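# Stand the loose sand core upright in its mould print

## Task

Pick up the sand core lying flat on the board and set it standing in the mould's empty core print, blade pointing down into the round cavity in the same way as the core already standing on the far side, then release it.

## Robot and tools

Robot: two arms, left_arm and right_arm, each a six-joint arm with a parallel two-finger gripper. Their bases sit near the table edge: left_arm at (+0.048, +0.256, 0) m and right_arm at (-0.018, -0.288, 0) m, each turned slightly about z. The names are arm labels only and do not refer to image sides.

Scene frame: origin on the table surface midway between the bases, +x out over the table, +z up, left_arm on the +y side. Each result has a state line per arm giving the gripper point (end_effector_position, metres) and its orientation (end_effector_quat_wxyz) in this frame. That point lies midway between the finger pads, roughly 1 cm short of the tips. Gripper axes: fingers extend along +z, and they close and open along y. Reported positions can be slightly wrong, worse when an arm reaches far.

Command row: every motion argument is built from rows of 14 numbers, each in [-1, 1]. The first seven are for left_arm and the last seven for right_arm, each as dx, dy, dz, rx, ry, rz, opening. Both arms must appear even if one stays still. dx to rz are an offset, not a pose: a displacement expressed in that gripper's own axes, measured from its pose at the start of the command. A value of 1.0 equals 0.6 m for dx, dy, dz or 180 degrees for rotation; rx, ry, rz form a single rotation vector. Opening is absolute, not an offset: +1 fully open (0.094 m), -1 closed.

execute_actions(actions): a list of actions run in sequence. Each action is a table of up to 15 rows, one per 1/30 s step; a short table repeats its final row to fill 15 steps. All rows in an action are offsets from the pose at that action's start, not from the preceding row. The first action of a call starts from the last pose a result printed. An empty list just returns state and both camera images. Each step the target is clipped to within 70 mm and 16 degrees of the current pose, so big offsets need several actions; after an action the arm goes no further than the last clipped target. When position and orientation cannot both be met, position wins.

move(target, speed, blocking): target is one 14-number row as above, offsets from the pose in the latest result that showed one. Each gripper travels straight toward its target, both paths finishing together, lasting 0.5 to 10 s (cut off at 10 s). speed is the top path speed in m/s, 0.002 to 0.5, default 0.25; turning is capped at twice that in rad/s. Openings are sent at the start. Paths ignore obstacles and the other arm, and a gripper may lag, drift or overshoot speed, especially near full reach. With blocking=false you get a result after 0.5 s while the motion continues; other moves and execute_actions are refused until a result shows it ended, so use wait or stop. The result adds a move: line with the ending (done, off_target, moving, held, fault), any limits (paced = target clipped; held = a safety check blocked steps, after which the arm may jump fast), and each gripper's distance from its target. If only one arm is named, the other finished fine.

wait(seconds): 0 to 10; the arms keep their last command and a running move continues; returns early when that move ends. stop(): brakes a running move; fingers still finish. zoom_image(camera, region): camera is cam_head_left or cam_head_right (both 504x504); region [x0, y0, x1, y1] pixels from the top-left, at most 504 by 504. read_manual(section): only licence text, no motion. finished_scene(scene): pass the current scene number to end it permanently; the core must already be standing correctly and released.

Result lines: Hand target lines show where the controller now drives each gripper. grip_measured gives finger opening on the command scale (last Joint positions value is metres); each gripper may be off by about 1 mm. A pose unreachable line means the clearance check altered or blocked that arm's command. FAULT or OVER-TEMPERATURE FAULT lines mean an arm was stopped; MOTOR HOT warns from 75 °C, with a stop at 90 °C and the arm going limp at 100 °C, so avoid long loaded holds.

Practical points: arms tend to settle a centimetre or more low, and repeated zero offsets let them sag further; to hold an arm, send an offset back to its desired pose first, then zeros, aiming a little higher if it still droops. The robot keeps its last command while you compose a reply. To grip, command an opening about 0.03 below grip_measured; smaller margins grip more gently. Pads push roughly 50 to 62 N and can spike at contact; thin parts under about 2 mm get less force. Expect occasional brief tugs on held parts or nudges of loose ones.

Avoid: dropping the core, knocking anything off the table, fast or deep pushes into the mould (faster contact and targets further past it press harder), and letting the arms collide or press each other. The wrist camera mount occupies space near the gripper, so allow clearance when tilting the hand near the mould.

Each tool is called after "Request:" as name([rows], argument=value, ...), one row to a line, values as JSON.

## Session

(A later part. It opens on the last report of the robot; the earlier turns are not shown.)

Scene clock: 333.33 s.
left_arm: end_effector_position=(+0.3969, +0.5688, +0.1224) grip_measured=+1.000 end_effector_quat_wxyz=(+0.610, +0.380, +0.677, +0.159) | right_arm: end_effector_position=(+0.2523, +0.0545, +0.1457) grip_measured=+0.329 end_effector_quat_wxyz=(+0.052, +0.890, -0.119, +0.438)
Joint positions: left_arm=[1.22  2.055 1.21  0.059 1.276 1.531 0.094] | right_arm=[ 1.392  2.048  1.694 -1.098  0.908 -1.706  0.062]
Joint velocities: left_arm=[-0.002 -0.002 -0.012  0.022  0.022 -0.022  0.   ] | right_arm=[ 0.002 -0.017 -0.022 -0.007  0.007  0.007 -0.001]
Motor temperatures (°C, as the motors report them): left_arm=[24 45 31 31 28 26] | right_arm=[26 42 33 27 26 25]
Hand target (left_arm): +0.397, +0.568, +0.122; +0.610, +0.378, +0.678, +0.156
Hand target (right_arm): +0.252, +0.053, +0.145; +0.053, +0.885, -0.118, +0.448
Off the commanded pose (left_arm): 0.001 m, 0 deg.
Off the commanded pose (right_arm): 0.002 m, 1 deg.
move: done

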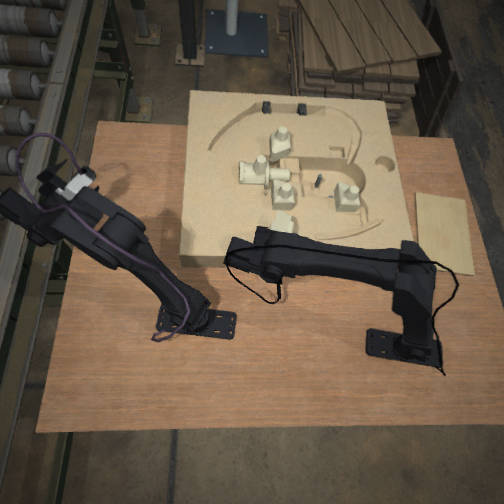

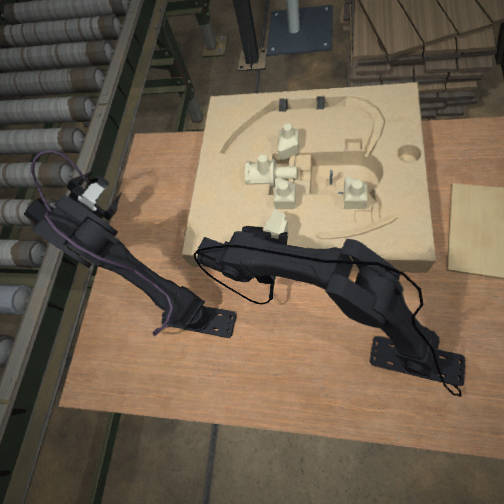

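Request:
move(target=[0,0,0,0,0,0,1, -0.0145,0.002,0.0112,0,0.005,0,0.33], speed=0.02)

Scene clock: 337.07 s.
left_arm: end_effector_position=(+0.3972, +0.5695, +0.1230) grip_measured=+1.000 end_effector_quat_wxyz=(+0.610, +0.382, +0.675, +0.162) | right_arm: end_effector_position=(+0.2524, +0.0539, +0.1386) grip_measured=+0.329 end_effector_quat_wxyz=(+0.050, +0.889, -0.120, +0.439)
Joint positions: left_arm=[1.22  2.055 1.21  0.067 1.276 1.531 0.094] | right_arm=[ 1.392  2.048  1.664 -1.065  0.91  -1.705  0.062]
Joint velocities: left_arm=[-0.002 -0.007 -0.017  0.007 -0.081 -0.007  0.   ] | right_arm=[-0.022 -0.007  0.007 -0.007  0.022  0.007 -0.001]
Motor temperatures (°C, as the motors report them): left_arm=[24 45 31 31 28 26] | right_arm=[26 42 33 27 26 25]
Hand target (left_arm): +0.397, +0.569, +0.122; +0.610, +0.380, +0.677, +0.159
Hand target (right_arm): +0.252, +0.053, +0.135; +0.053, +0.886, -0.118, +0.445
Off the commanded pose (left_arm): 0.001 m, 0 deg.
Off the commanded pose (right_arm): 0.004 m, 1 deg.
move: done

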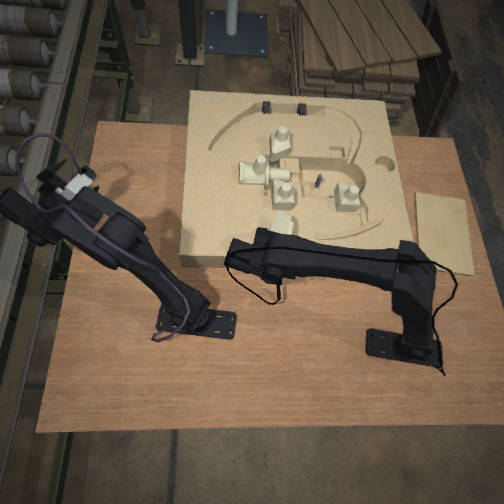

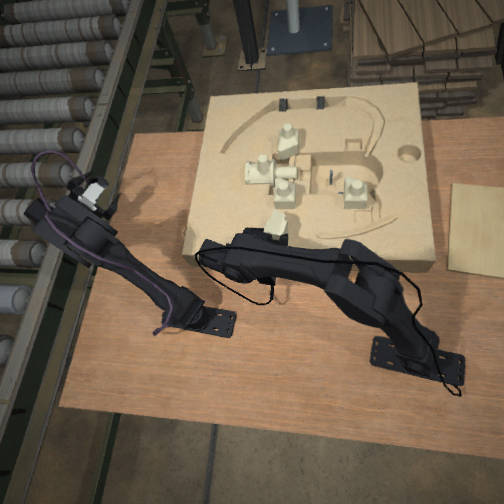

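Request:
move(target=[0,0,0,0,0,0,1, -0.0145,0.002,0.0112,0,0.005,0,0.33], speed=0.02)

Scene clock: 339.73 s.
left_arm: end_effector_position=(+0.3975, +0.5701, +0.1237) grip_measured=+1.000 end_effector_quat_wxyz=(+0.610, +0.384, +0.673, +0.165) | right_arm: end_effector_position=(+0.2523, +0.0536, +0.1317) grip_measured=+0.329 end_effector_quat_wxyz=(+0.048, +0.889, -0.121, +0.440)
Joint positions: left_arm=[1.22  2.055 1.21  0.075 1.276 1.531 0.094] | right_arm=[ 1.392  2.048  1.636 -1.032  0.91  -1.705  0.062]
Joint velocities: left_arm=[ 0.002 -0.012 -0.007 -0.007 -0.007  0.007  0.   ] | right_arm=[ 0.002  0.007 -0.002  0.095 -0.007 -0.007  0.001]
Motor temperatures (°C, as the motors report them): left_arm=[24 45 31 31 28 26] | right_arm=[26 42 32 27 26 25]
Hand target (left_arm): +0.397, +0.569, +0.123; +0.610, +0.382, +0.675, +0.162
Hand target (right_arm): +0.252, +0.053, +0.128; +0.052, +0.886, -0.119, +0.446
Off the commanded pose (left_arm): 0.001 m, 0 deg.
Off the commanded pose (right_arm): 0.004 m, 1 deg.
move: done

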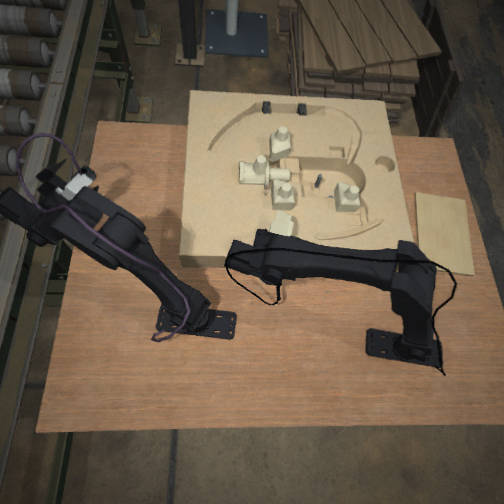

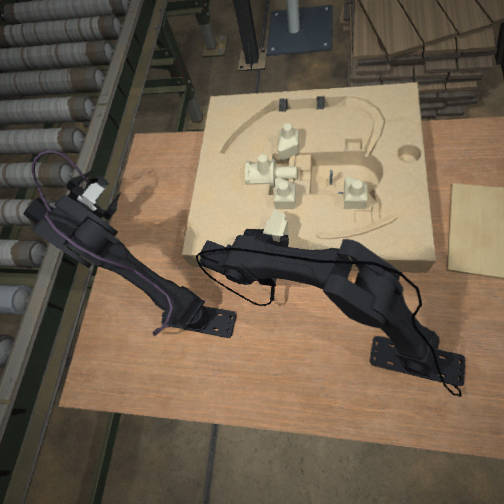

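Now close the grip gradually.

Request:
execute_actions([
  [[0,0,0,0,0,0,1, 0,0,0,0,0,0,0.28],[0,0,0,0,0,0,1, 0,0,0,0,0,0,0.26],[0,0,0,0,0,0,1, 0,0,0,0,0,0,0.24],[0,0,0,0,0,0,1, 0,0,0,0,0,0,0.22],[0,0,0,0,0,0,1, 0,0,0,0,0,0,0.21],[0,0,0,0,0,0,1, 0,0,0,0,0,0,0.20],[0,0,0,0,0,0,1, 0,0,0,0,0,0,0.19],[0,0,0,0,0,0,1, 0,0,0,0,0,0,0.18],[0,0,0,0,0,0,1, 0,0,0,0,0,0,0.17],[0,0,0,0,0,0,1, 0,0,0,0,0,0,0.16],[0,0,0,0,0,0,1, 0,0,0,0,0,0,0.15],[0,0,0,0,0,0,1, 0,0,0,0,0,0,0.135]],
  [[0,0,0,0,0,0,1, 0,0,0,0,0,0,0.135]],
])

Scene clock: 342.40 s.
left_arm: end_effector_position=(+0.3981, +0.5714, +0.1251) grip_measured=+1.000 end_effector_quat_wxyz=(+0.609, +0.388, +0.670, +0.171) | right_arm: end_effector_position=(+0.2524, +0.0541, +0.1317) grip_measured=+0.165 end_effector_quat_wxyz=(+0.047, +0.889, -0.121, +0.440)
Joint positions: left_arm=[1.22  2.055 1.21  0.091 1.276 1.531 0.094] | right_arm=[ 1.392  2.048  1.636 -1.03   0.91  -1.705  0.055]
Joint velocities: left_arm=[ 0.002 -0.012  0.007 -0.007  0.007 -0.007  0.   ] | right_arm=[-0.022  0.002  0.007 -0.022  0.022  0.007 -0.001]
Motor temperatures (°C, as the motors report them): left_arm=[24 45 31 31 28 26] | right_arm=[26 42 32 27 26 25]
Hand target (left_arm): +0.398, +0.571, +0.124; +0.609, +0.386, +0.672, +0.168
Hand target (right_arm): +0.252, +0.054, +0.132; +0.047, +0.889, -0.121, +0.440
Off the commanded pose (left_arm): 0.001 m, 0 deg.
Off the commanded pose (right_arm): 0.000 m, 0 deg.

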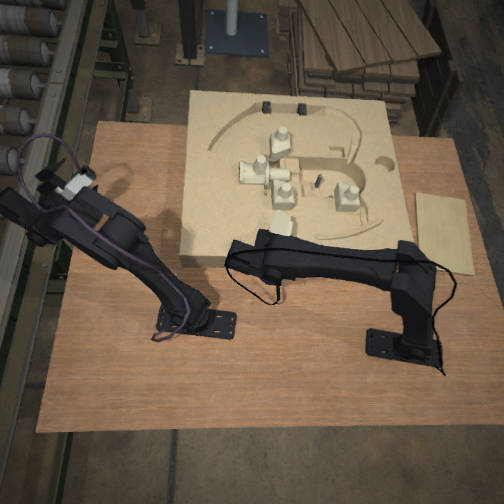

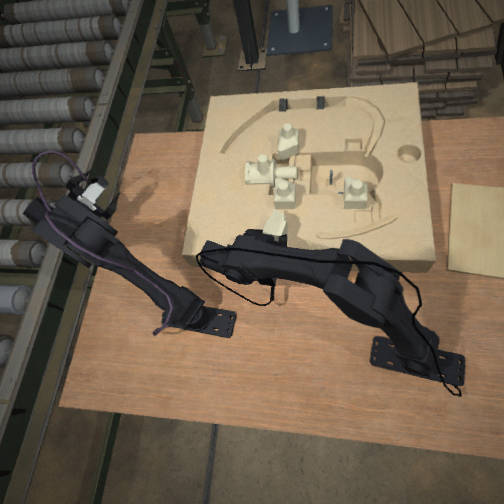

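Request:
move(target=[0,0,0,0,0,0,1, 0.0794,-0.0023,-0.061,0,0,0,0.125], speed=0.08)

Request:
move(target=[0,0,0,0,0,0,1, 0.07,0.06,-0.105,0,0,0.5,0.125], speed=0.25)

Scene clock: 349.60 s.
left_arm: end_effector_position=(+0.3984, +0.5720, +0.1259) grip_measured=+1.000 end_effector_quat_wxyz=(+0.609, +0.390, +0.668, +0.175) | right_arm: end_effector_position=(+0.2461, +0.0545, +0.1659) grip_measured=+0.165 end_effector_quat_wxyz=(+0.056, +0.902, -0.113, +0.413)
Joint positions: left_arm=[1.22  2.055 1.21  0.099 1.276 1.531 0.094] | right_arm=[ 1.392  2.048  1.804 -1.232  0.857 -1.706  0.055]
Joint velocities: left_arm=[-0.017  0.002  0.002 -0.007  0.007 -0.007  0.   ] | right_arm=[ 0.012  0.002 -0.012  0.007 -0.051 -0.022  0.001]
Motor temperatures (°C, as the motors report them): left_arm=[24 45 31 31 28 26] | right_arm=[26 42 33 26 26 25]
Hand target (left_arm): +0.398, +0.571, +0.125; +0.609, +0.388, +0.670, +0.171
Hand target (right_arm): +0.253, +0.054, +0.192; +0.046, +0.889, -0.121, +0.440
Off the commanded pose (left_arm): 0.001 m, 0 deg.
Off the commanded pose (right_arm): 0.027 m, 4 deg.
move: off_target (right_arm)

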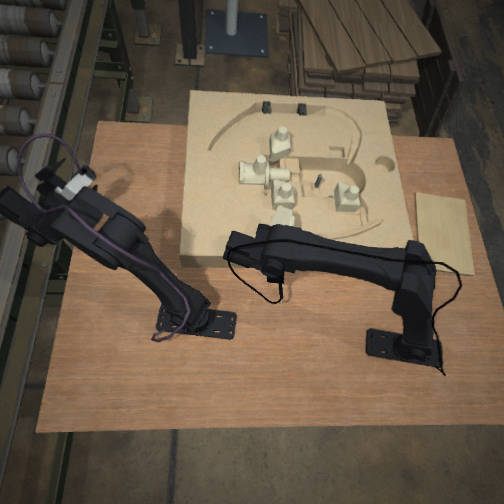

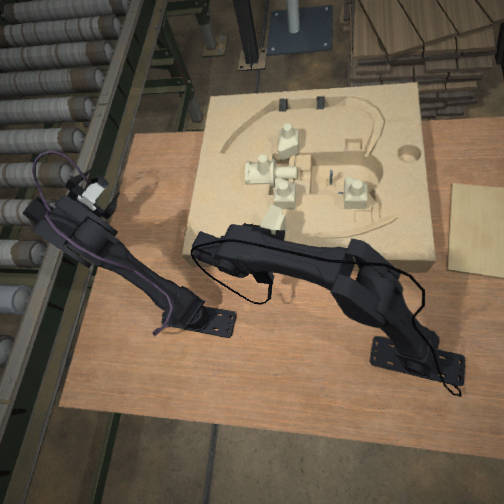

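Scene clock: 353.33 s.
left_arm: end_effector_position=(+0.3988, +0.5726, +0.1266) grip_measured=+1.000 end_effector_quat_wxyz=(+0.609, +0.392, +0.667, +0.178) | right_arm: end_effector_position=(+0.2143, +0.0265, +0.2109) grip_measured=+0.164 end_effector_quat_wxyz=(-0.216, +0.576, -0.718, +0.325)
Joint positions: left_arm=[1.22  2.055 1.21  0.108 1.276 1.531 0.094] | right_arm=[ 1.429  1.968  1.899 -1.506  0.801 -0.084  0.055]
Joint velocities: left_arm=[-0.022 -0.012  0.007 -0.037  0.022 -0.066  0.   ] | right_arm=[ 0.012  0.007  0.007 -0.066  0.051  0.051  0.   ]
Motor temperatures (°C, as the motors report them): left_arm=[24 45 32 31 28 26] | right_arm=[26 44 33 26 26 25]
Hand target (left_arm): +0.398, +0.572, +0.126; +0.609, +0.390, +0.668, +0.175
Hand target (right_arm): +0.218, +0.025, +0.239; +0.253, -0.558, +0.718, -0.330
Off the commanded pose (left_arm): 0.001 m, 0 deg.
Off the commanded pose (right_arm): 0.028 m, 5 deg.
move: off_target (right_arm)

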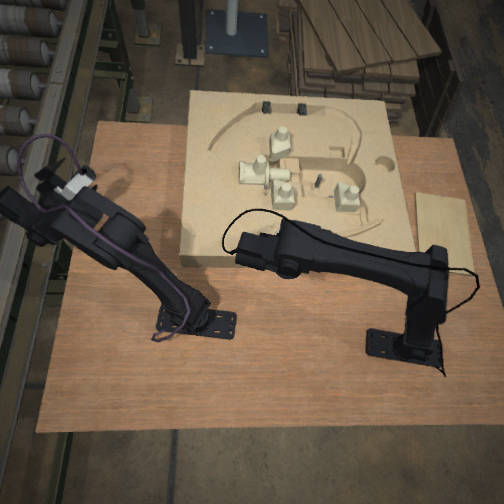

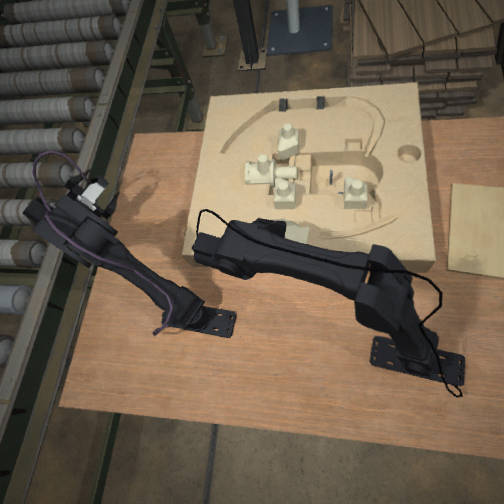

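Request:
move(target=[0,0,0,0,0,0,1, 0.3071,-0.2468,-0.003,-0.0675,-0.0388,0.4554,0.125], speed=0.2)

Scene clock: 363.63 s.
left_arm: end_effector_position=(+0.3991, +0.5733, +0.1274) grip_measured=+1.000 end_effector_quat_wxyz=(+0.609, +0.394, +0.665, +0.181) | right_arm: end_effector_position=(+0.2623, -0.1700, +0.3098) grip_measured=+0.162 end_effector_quat_wxyz=(+0.315, -0.022, +0.948, -0.033)
Joint positions: left_arm=[1.22  2.055 1.21  0.116 1.276 1.531 0.094] | right_arm=[ 0.788  1.371  1.7   -1.381  0.399  0.471  0.055]
Joint velocities: left_arm=[ 0.007  0.007 -0.007  0.066 -0.051  0.007  0.   ] | right_arm=[-0.007  0.012 -0.002 -0.051 -0.051  0.022 -0.002]
Motor temperatures (°C, as the motors report them): left_arm=[24 46 32 31 28 26] | right_arm=[26 43 34 27 27 25]
Hand target (left_arm): +0.399, +0.573, +0.127; +0.609, +0.392, +0.667, +0.178
Hand target (right_arm): +0.269, -0.171, +0.336; +0.363, +0.001, +0.932, -0.009
Off the commanded pose (left_arm): 0.001 m, 1 deg.
Off the commanded pose (right_arm): 0.022 m, 7 deg.
move: off_target (right_arm)

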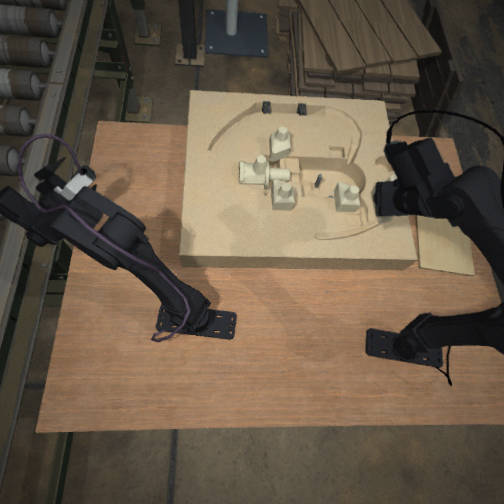

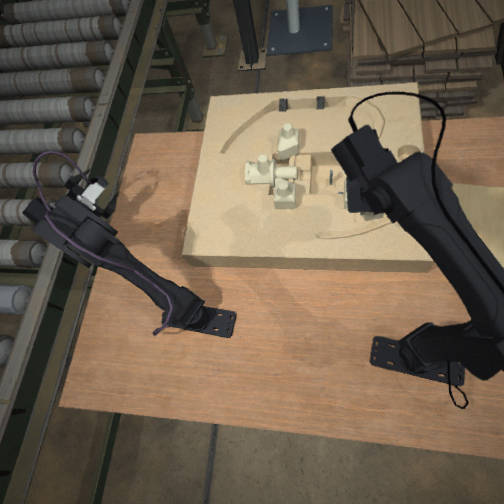

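Request:
move(target=[0,0,0,0,0,0,1, -0.27,-0.1725,0.2384,-0.0141,-0.0457,0.0209,0.125], speed=0.15)

Scene clock: 372.03 s.
left_arm: end_effector_position=(+0.3994, +0.5739, +0.1282) grip_measured=+1.000 end_effector_quat_wxyz=(+0.608, +0.396, +0.663, +0.184) | right_arm: end_effector_position=(+0.4629, -0.2701, +0.2570) grip_measured=+0.162 end_effector_quat_wxyz=(+0.320, -0.002, +0.947, -0.014)
Joint positions: left_arm=[1.22  2.055 1.21  0.125 1.276 1.531 0.094] | right_arm=[ 0.22   1.849  1.941 -1.014  0.06   0.033  0.055]
Joint velocities: left_arm=[-0.002  0.002  0.007  0.081  0.051  0.081  0.   ] | right_arm=[-0.017 -0.002 -0.002  0.022  0.007 -0.022 -0.001]
Motor temperatures (°C, as the motors report them): left_arm=[24 46 32 31 28 26] | right_arm=[26 41 34 28 26 25]
Hand target (left_arm): +0.399, +0.573, +0.127; +0.609, +0.394, +0.665, +0.181
Hand target (right_arm): +0.476, -0.269, +0.298; +0.383, -0.003, +0.924, -0.009
Off the commanded pose (left_arm): 0.001 m, 0 deg.
Off the commanded pose (right_arm): 0.046 m, 8 deg.
move: off_target (right_arm)

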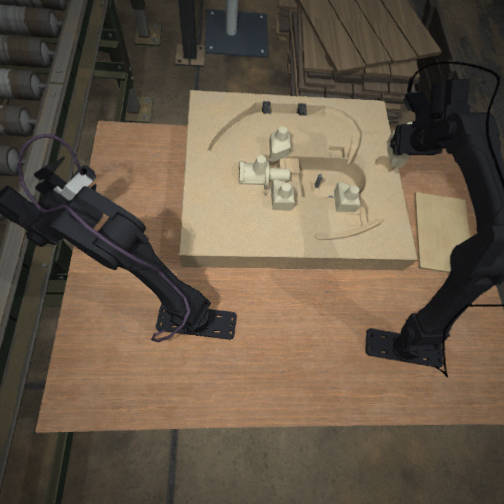

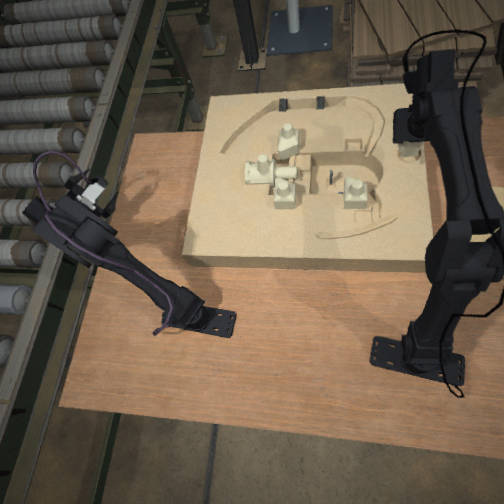

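Request:
move(target=[0,0,0,0,0,0,1, -0.1007,0.1932,0.1055,-0.0077,-0.0425,0.0046,0.125], speed=0.1)

Scene clock: 376.57 s.
left_arm: end_effector_position=(+0.3997, +0.5745, +0.1290) grip_measured=+1.000 end_effector_quat_wxyz=(+0.608, +0.398, +0.661, +0.188) | right_arm: end_effector_position=(+0.5294, -0.1556, +0.1961) grip_measured=+0.162 end_effector_quat_wxyz=(+0.319, -0.012, +0.948, -0.003)
Joint positions: left_arm=[1.22  2.055 1.21  0.134 1.276 1.531 0.094] | right_arm=[ 0.453  2.187  2.19  -0.944  0.173  0.208  0.055]
Joint velocities: left_arm=[ 0.007 -0.017 -0.007  0.022 -0.081 -0.037  0.   ] | right_arm=[ 0.002  0.012  0.061 -0.051  0.051  0.125 -0.002]
Motor temperatures (°C, as the motors report them): left_arm=[24 46 32 31 28 26] | right_arm=[26 42 35 29 26 25]
Hand target (left_arm): +0.399, +0.574, +0.128; +0.608, +0.396, +0.663, +0.184
Hand target (right_arm): +0.544, -0.155, +0.240; +0.382, +0.003, +0.924, +0.005
Off the commanded pose (left_arm): 0.001 m, 1 deg.
Off the commanded pose (right_arm): 0.048 m, 8 deg.
move: off_target (right_arm)

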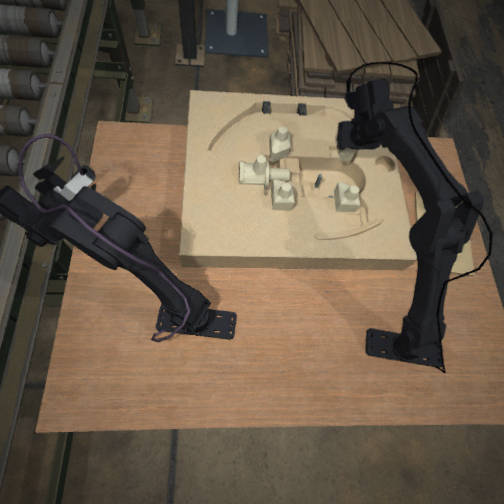

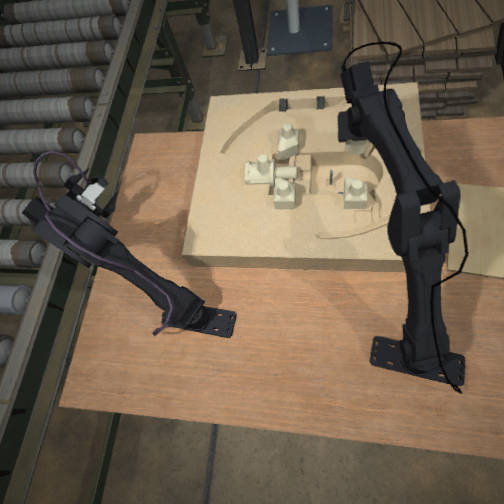

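Request:
zoom_image(camera="cam_head_left", region=[290, 100, 410, 220])

Request:
zoom_image(camera="cam_head_right", region=[300, 100, 420, 220])

Region (290, 100, 410, 220) of cam_head_left's 504x504 image, scaled by 4.200, with more detail than that image has.

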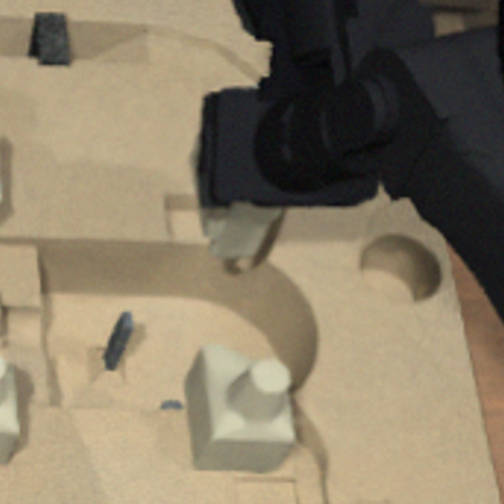

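Region (300, 100, 420, 220) of cam_head_right's 504x504 image, scaled by 4.200, with more detail than that image has.

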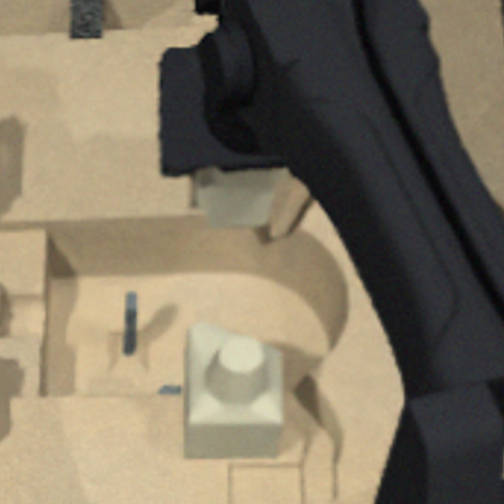

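Request:
move(target=[0,0,0,0,0,0,1, -0.0593,0.002,0.024,0.001,-0.0434,0.013,0.125], speed=0.04)

Request:
zoom_image(camera="cam_head_left", region=[290, 100, 410, 220])

Request:
zoom_image(camera="cam_head_right", region=[300, 100, 420, 220])

Scene clock: 384.73 s.
left_arm: end_effector_position=(+0.4000, +0.5752, +0.1298) grip_measured=+1.000 end_effector_quat_wxyz=(+0.608, +0.400, +0.659, +0.191) | right_arm: end_effector_position=(+0.5500, -0.1505, +0.1771) grip_measured=+0.162 end_effector_quat_wxyz=(+0.333, -0.007, +0.943, -0.001)
Joint positions: left_arm=[1.22  2.055 1.21  0.143 1.275 1.531 0.094] | right_arm=[ 0.453  2.246  2.193 -0.858  0.178  0.214  0.055]
Joint velocities: left_arm=[-0.012 -0.007  0.012 -0.051 -0.022  0.081  0.   ] | right_arm=[-0.002  0.007 -0.002 -0.037  0.022 -0.051 -0.   ]
Motor temperatures (°C, as the motors report them): left_arm=[24 46 32 31 28 26] | right_arm=[26 46 36 30 26 25]
Hand target (left_arm): +0.400, +0.575, +0.129; +0.608, +0.398, +0.661, +0.188
Hand target (right_arm): +0.564, -0.154, +0.207; +0.382, +0.009, +0.924, +0.003
Off the commanded pose (left_arm): 0.001 m, 1 deg.
Off the commanded pose (right_arm): 0.033 m, 6 deg.
move: off_target (right_arm)

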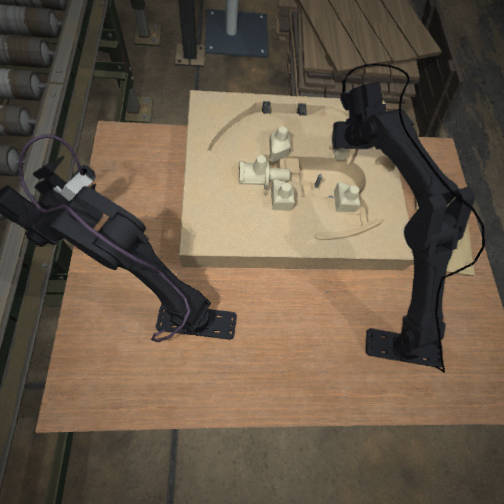

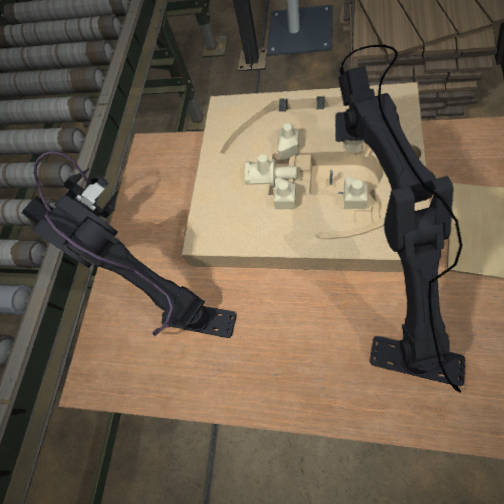

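Region (290, 100, 410, 220) of cam_head_left's 504x504 image, scaled by 4.200, with more detail than that image has.

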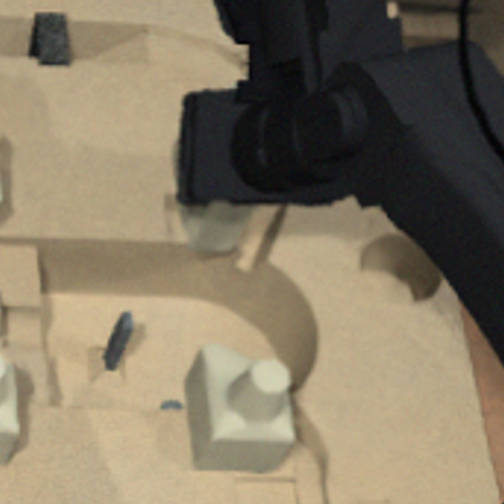

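Region (300, 100, 420, 220) of cam_head_right's 504x504 image, scaled by 4.200, with more detail than that image has.

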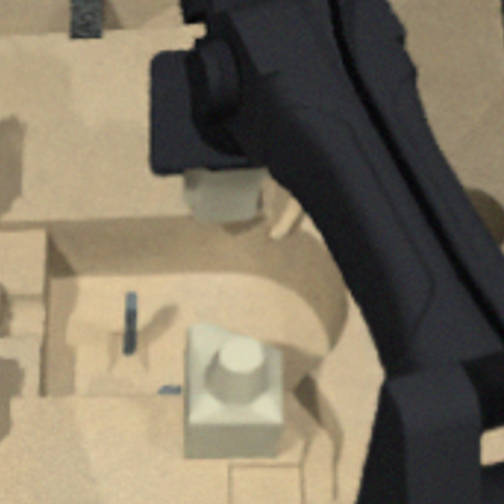

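Request:
move(target=[0,0,0,0,0,0,1, -0.0265,-0.005,0.0043,0,-0.027,0.008,0.125], speed=0.03)

Request:
zoom_image(camera="cam_head_left", region=[290, 100, 410, 220])

Request:
zoom_image(camera="cam_head_right", region=[300, 100, 420, 220])

Scene clock: 388.47 s.
left_arm: end_effector_position=(+0.4003, +0.5758, +0.1306) grip_measured=+1.000 end_effector_quat_wxyz=(+0.607, +0.402, +0.657, +0.195) | right_arm: end_effector_position=(+0.5528, -0.1502, +0.1529) grip_measured=+0.162 end_effector_quat_wxyz=(+0.326, -0.008, +0.945, -0.003)
Joint positions: left_arm=[1.22  2.055 1.21  0.152 1.275 1.531 0.094] | right_arm=[ 0.452  2.261  2.129 -0.796  0.177  0.214  0.055]
Joint velocities: left_arm=[-0.012  0.002  0.012 -0.007 -0.007 -0.022  0.   ] | right_arm=[-0.007 -0.007 -0.032 -0.022  0.022 -0.066 -0.   ]
Motor temperatures (°C, as the motors report them): left_arm=[24 46 32 31 28 26] | right_arm=[26 48 36 30 26 25]
Hand target (left_arm): +0.400, +0.575, +0.130; +0.608, +0.400, +0.659, +0.191
Hand target (right_arm): +0.562, -0.154, +0.186; +0.372, +0.005, +0.928, +0.003
Off the commanded pose (left_arm): 0.001 m, 1 deg.
Off the commanded pose (right_arm): 0.034 m, 6 deg.
move: off_target (right_arm)

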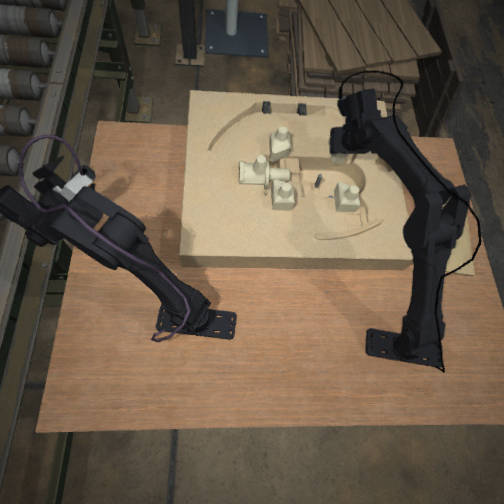

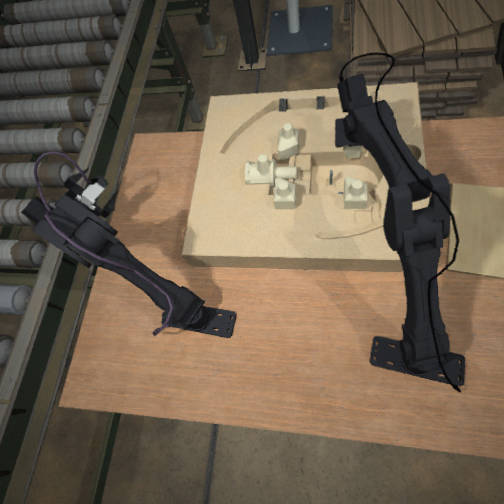

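Region (290, 100, 410, 220) of cam_head_left's 504x504 image, scaled by 4.200, with more detail than that image has.

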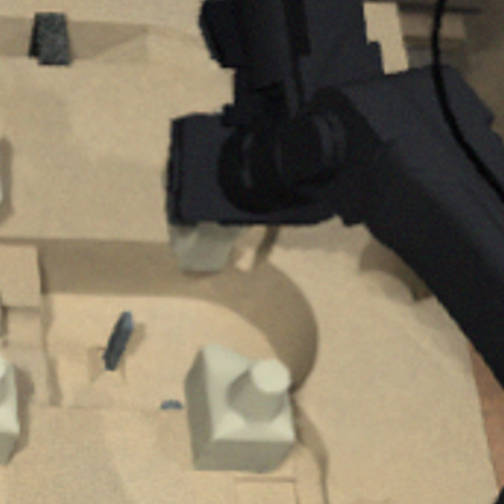

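Region (300, 100, 420, 220) of cam_head_right's 504x504 image, scaled by 4.200, with more detail than that image has.

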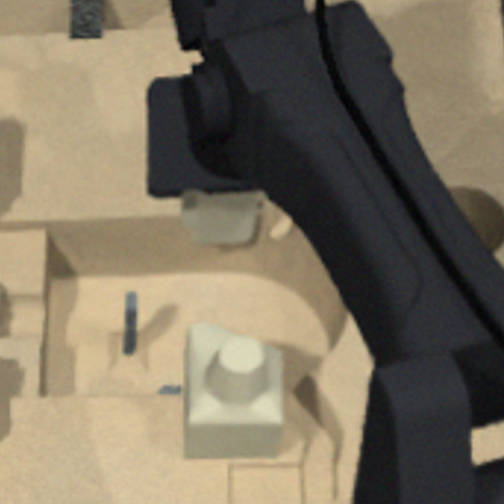

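Request:
move(target=[0,0,0,0,0,0,1, -0.0272,-0.0133,-0.0105,0,-0.029,0.008,0.125], speed=0.03)

Request:
zoom_image(camera="cam_head_left", region=[290, 100, 410, 220])

Request:
zoom_image(camera="cam_head_right", region=[300, 100, 420, 220])

Scene clock: 392.80 s.
left_arm: end_effector_position=(+0.4007, +0.5765, +0.1315) grip_measured=+1.000 end_effector_quat_wxyz=(+0.607, +0.404, +0.655, +0.198) | right_arm: end_effector_position=(+0.5540, -0.1524, +0.1391) grip_measured=+0.162 end_effector_quat_wxyz=(+0.331, -0.005, +0.944, -0.003)
Joint positions: left_arm=[1.22  2.055 1.21  0.161 1.275 1.531 0.094] | right_arm=[ 0.448  2.248  2.047 -0.716  0.179  0.214  0.055]
Joint velocities: left_arm=[-0.002  0.002 -0.007  0.022 -0.081 -0.007  0.   ] | right_arm=[-0.002 -0.007  0.007  0.051  0.007 -0.051 -0.001]
Motor temperatures (°C, as the motors report them): left_arm=[24 47 32 32 28 26] | right_arm=[26 50 35 31 26 25]
Hand target (left_arm): +0.400, +0.576, +0.131; +0.607, +0.402, +0.657, +0.195
Hand target (right_arm): +0.561, -0.158, +0.168; +0.368, +0.005, +0.930, +0.001
Off the commanded pose (left_arm): 0.001 m, 1 deg.
Off the commanded pose (right_arm): 0.030 m, 5 deg.
move: off_target (right_arm)

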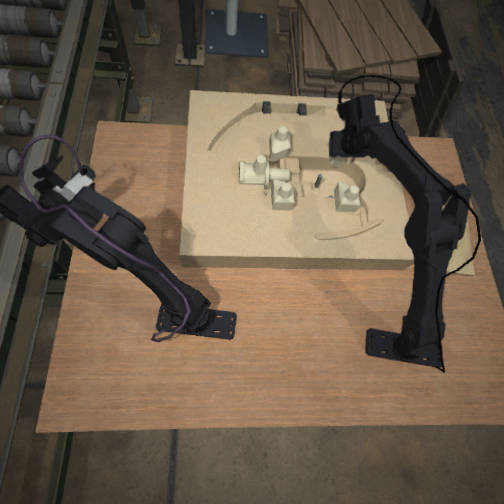

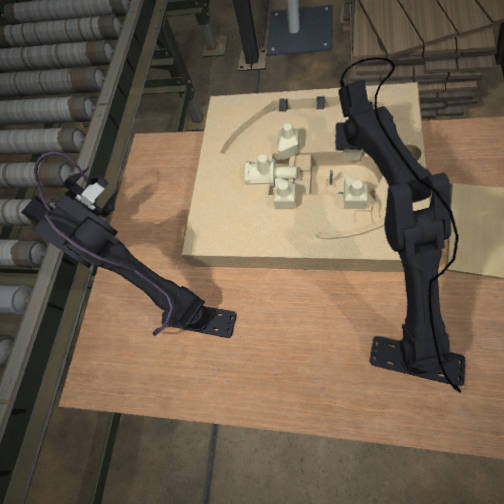

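Region (290, 100, 410, 220) of cam_head_left's 504x504 image, scaled by 4.200, with more detail than that image has.

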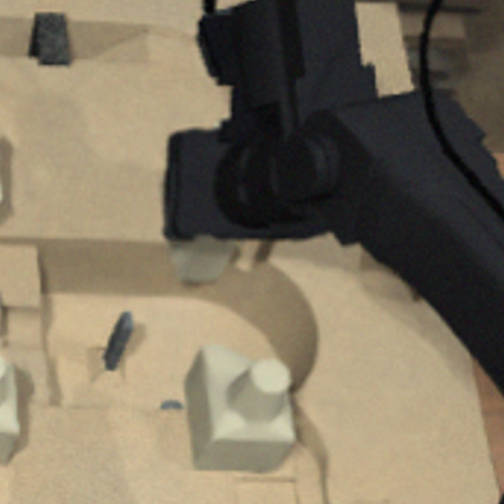

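Region (300, 100, 420, 220) of cam_head_right's 504x504 image, scaled by 4.200, with more detail than that image has.

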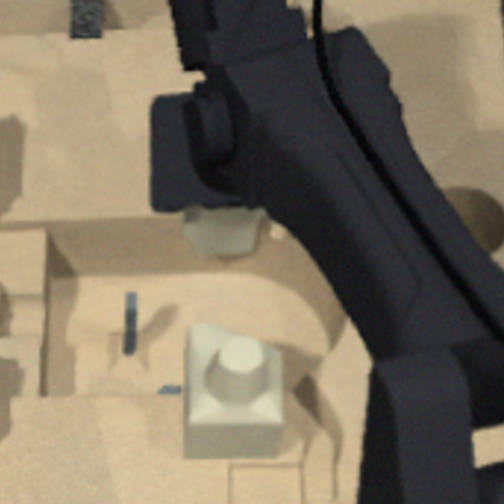

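Request:
move(target=[0,0,0,0,0,0,1, -0.0247,-0.01,-0.0122,0,-0.022,0.006,0.125], speed=0.03)

Request:
zoom_image(camera="cam_head_left", region=[290, 100, 410, 220])

Request:
zoom_image(camera="cam_head_right", region=[300, 100, 420, 220])

Scene clock: 396.10 s.
left_arm: end_effector_position=(+0.4010, +0.5771, +0.1323) grip_measured=+1.000 end_effector_quat_wxyz=(+0.607, +0.406, +0.653, +0.202) | right_arm: end_effector_position=(+0.5545, -0.1525, +0.1378) grip_measured=+0.162 end_effector_quat_wxyz=(+0.337, -0.004, +0.942, -0.001)
Joint positions: left_arm=[1.22  2.055 1.21  0.17  1.275 1.531 0.094] | right_arm=[ 0.447  2.237  2.015 -0.682  0.178  0.214  0.055]
Joint velocities: left_arm=[ 0.007  0.002  0.002 -0.007 -0.037 -0.051  0.   ] | right_arm=[ 0.002 -0.017  0.002  0.022 -0.022  0.051 -0.001]
Motor temperatures (°C, as the motors report them): left_arm=[24 47 32 32 28 26] | right_arm=[26 51 35 31 26 25]
Hand target (left_arm): +0.401, +0.576, +0.131; +0.607, +0.404, +0.655, +0.198
Hand target (right_arm): +0.561, -0.158, +0.154; +0.362, +0.004, +0.932, -0.000
Off the commanded pose (left_arm): 0.001 m, 1 deg.
Off the commanded pose (right_arm): 0.019 m, 3 deg.
move: off_target (right_arm)

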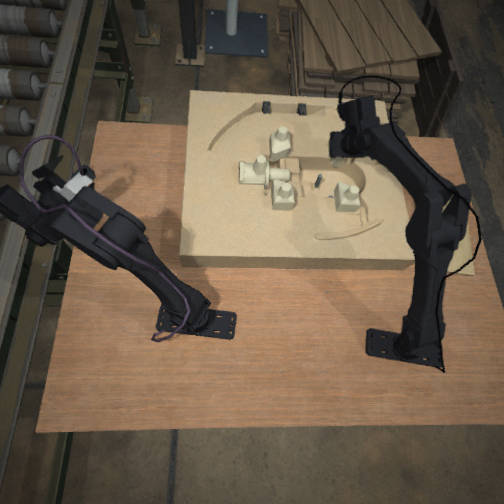

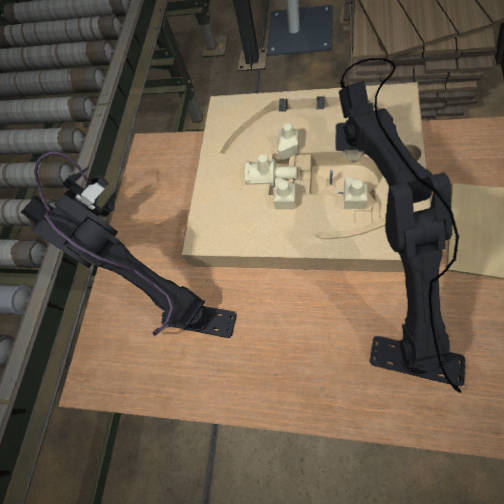

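Region (290, 100, 410, 220) of cam_head_left's 504x504 image, scaled by 4.200, with more detail than that image has.

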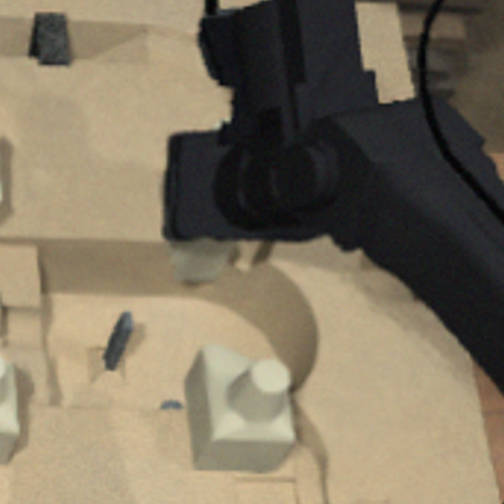

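Region (300, 100, 420, 220) of cam_head_right's 504x504 image, scaled by 4.200, with more detail than that image has.

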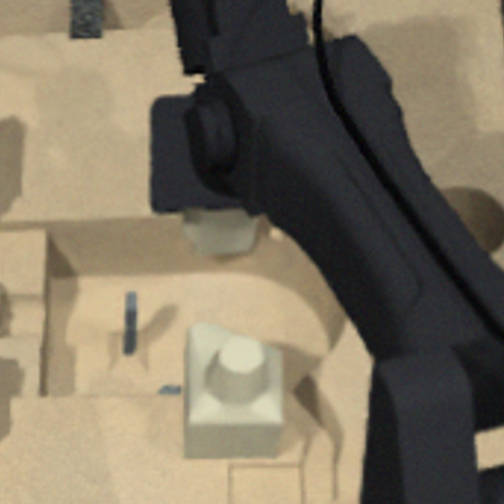

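Request:
move(target=[0,0,0,0,0,0,1, -0.0418,-0.007,-0.0088,0,-0.012,0.005,0.125], speed=0.015)

Request:
zoom_image(camera="cam_head_left", region=[290, 100, 410, 220])

Request:
zoom_image(camera="cam_head_right", region=[300, 100, 420, 220])

Scene clock: 399.97 s.
left_arm: end_effector_position=(+0.4013, +0.5777, +0.1332) grip_measured=+1.000 end_effector_quat_wxyz=(+0.607, +0.408, +0.651, +0.205) | right_arm: end_effector_position=(+0.5555, -0.1526, +0.1386) grip_measured=+0.162 end_effector_quat_wxyz=(+0.324, -0.005, +0.946, -0.001)
Joint positions: left_arm=[1.22  2.055 1.21  0.179 1.275 1.531 0.094] | right_arm=[ 0.444  2.268  2.087 -0.749  0.169  0.214  0.055]
Joint velocities: left_arm=[-0.027  0.007  0.002 -0.007 -0.007 -0.007  0.   ] | right_arm=[ 0.002  0.017 -0.012 -0.022  0.007 -0.022  0.   ]
Motor temperatures (°C, as the motors report them): left_arm=[24 47 32 32 28 26] | right_arm=[26 51 35 31 26 25]
Hand target (left_arm): +0.401, +0.577, +0.132; +0.607, +0.406, +0.653, +0.202
Hand target (right_arm): +0.569, -0.157, +0.158; +0.354, +0.003, +0.935, +0.001
Off the commanded pose (left_arm): 0.001 m, 1 deg.
Off the commanded pose (right_arm): 0.025 m, 4 deg.
move: off_target (right_arm)

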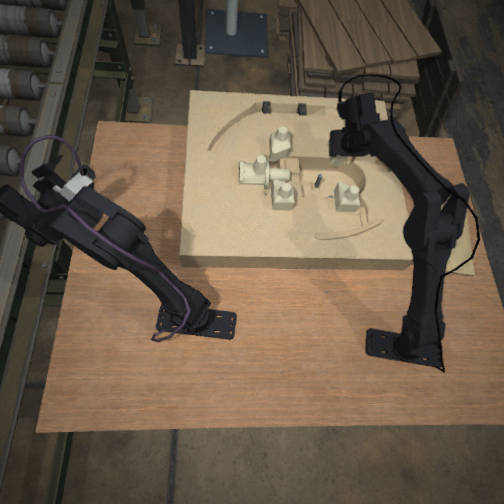

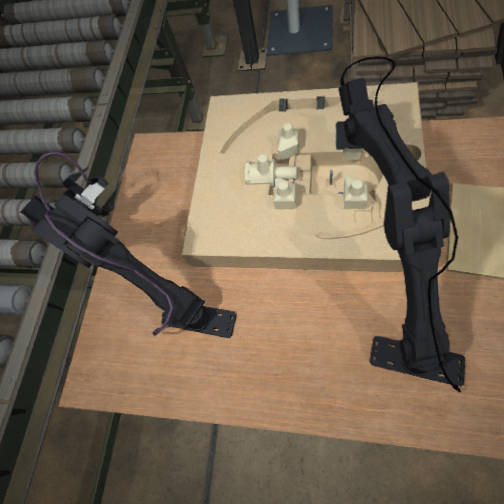

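Region (290, 100, 410, 220) of cam_head_left's 504x504 image, scaled by 4.200, with more detail than that image has.

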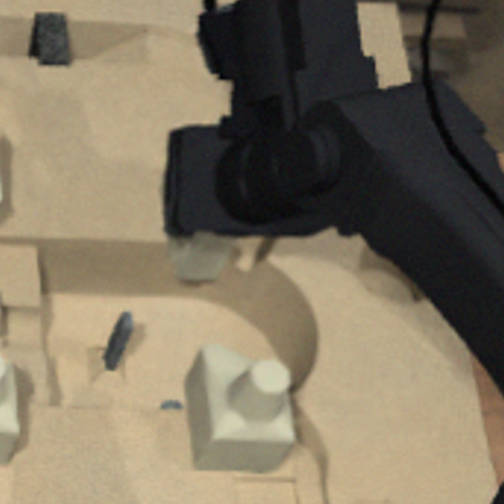

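Region (300, 100, 420, 220) of cam_head_right's 504x504 image, scaled by 4.200, with more detail than that image has.

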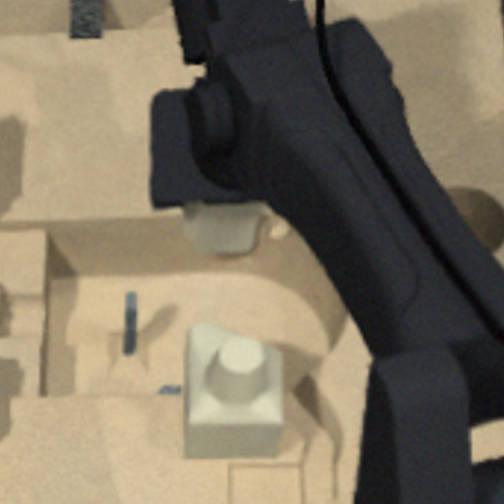

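Request:
execute_actions([
  [[0,0,0,0,0,0,1, -0.045,-0.007,-0.018,0,-0.022,0.005,0.125],[0,0,0,0,0,0,1, -0.048,-0.007,-0.020,0,-0.023,0.005,0.125],[0,0,0,0,0,0,1, -0.051,-0.007,-0.022,0,-0.024,0.005,0.125],[0,0,0,0,0,0,1, -0.0535,-0.007,-0.0225,0,-0.025,0.005,0.125],[0,0,0,0,0,0,1, -0.0555,-0.007,-0.0225,0,-0.025,0.005,0.125]],
])

Request:
wait(seconds=1)

Request:
zoom_image(camera="cam_head_right", region=[300, 100, 420, 220])

Scene clock: 404.23 s.
left_arm: end_effector_position=(+0.4016, +0.5783, +0.1341) grip_measured=+1.000 end_effector_quat_wxyz=(+0.606, +0.410, +0.649, +0.209) | right_arm: end_effector_position=(+0.5561, -0.1524, +0.1398) grip_measured=+0.162 end_effector_quat_wxyz=(+0.318, -0.006, +0.948, -0.003)
Joint positions: left_arm=[1.22  2.055 1.21  0.188 1.275 1.531 0.094] | right_arm=[ 0.444  2.285  2.127 -0.784  0.169  0.214  0.055]
Joint velocities: left_arm=[ 0.007  0.022  0.007  0.007 -0.007  0.007  0.   ] | right_arm=[ 0.012 -0.002 -0.012 -0.022 -0.081 -0.022 -0.001]
Motor temperatures (°C, as the motors report them): left_arm=[24 47 32 32 28 26] | right_arm=[26 50 36 31 26 25]
Hand target (left_arm): +0.401, +0.578, +0.133; +0.607, +0.408, +0.651, +0.205
Hand target (right_arm): +0.571, -0.157, +0.170; +0.361, +0.003, +0.933, +0.002
Off the commanded pose (left_arm): 0.001 m, 1 deg.
Off the commanded pose (right_arm): 0.035 m, 5 deg.

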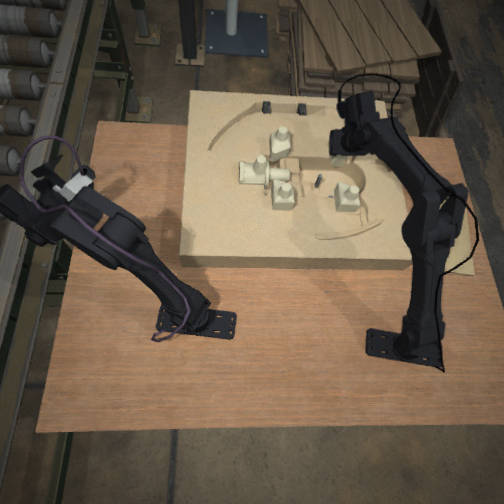

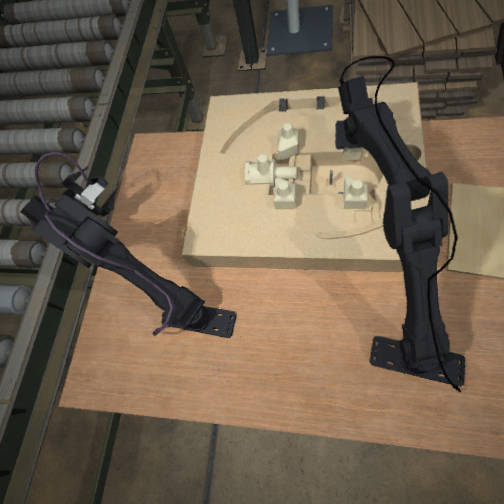

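Scene clock: 405.23 s.
left_arm: end_effector_position=(+0.4016, +0.5783, +0.1341) grip_measured=+1.000 end_effector_quat_wxyz=(+0.606, +0.410, +0.649, +0.209) | right_arm: end_effector_position=(+0.5561, -0.1524, +0.1397) grip_measured=+0.162 end_effector_quat_wxyz=(+0.318, -0.006, +0.948, -0.003)
Joint positions: left_arm=[1.22  2.055 1.21  0.188 1.275 1.531 0.094] | right_arm=[ 0.444  2.285  2.127 -0.785  0.169  0.214  0.055]
Joint velocities: left_arm=[ 0.012 -0.012  0.027 -0.007 -0.051 -0.051  0.   ] | right_arm=[-0.027 -0.007 -0.002 -0.022 -0.007  0.051  0.   ]
Motor temperatures (°C, as the motors report them): left_arm=[24 47 32 32 28 26] | right_arm=[26 51 36 31 26 25]
Hand target (left_arm): +0.401, +0.578, +0.133; +0.607, +0.408, +0.651, +0.205
Hand target (right_arm): +0.571, -0.157, +0.170; +0.361, +0.003, +0.933, +0.001
Off the commanded pose (left_arm): 0.001 m, 1 deg.
Off the commanded pose (right_arm): 0.035 m, 5 deg.
wait: 1.00 s; at rest by 0.17 s

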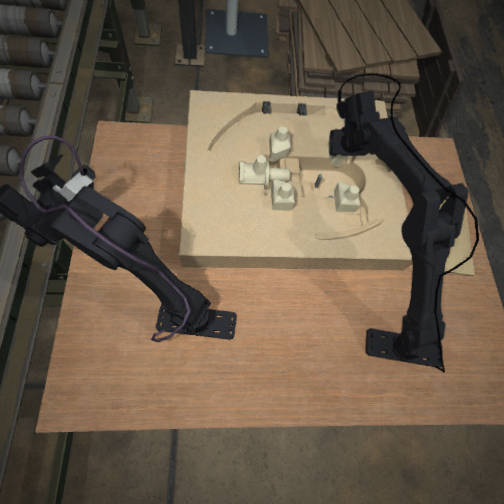

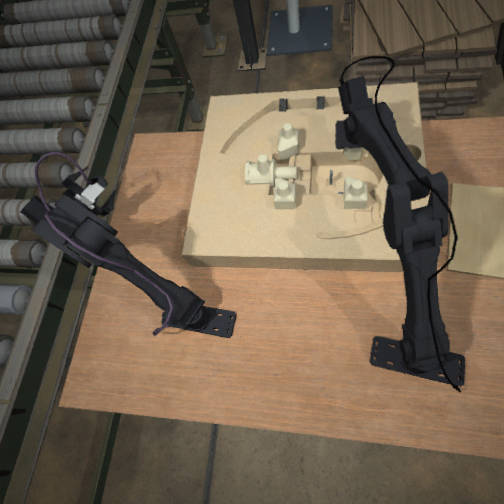

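Region (300, 100, 420, 220) of cam_head_right's 504x504 image, scaled by 4.200, with more detail than that image has.

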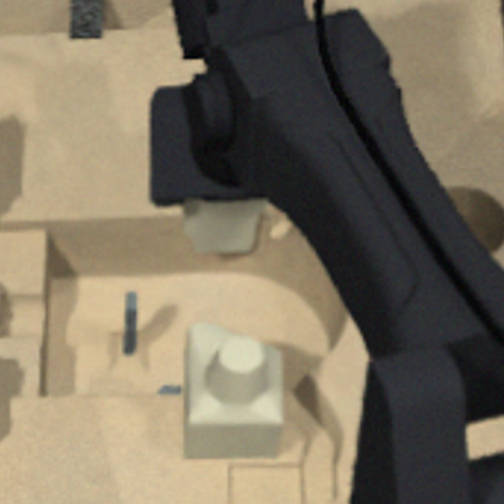

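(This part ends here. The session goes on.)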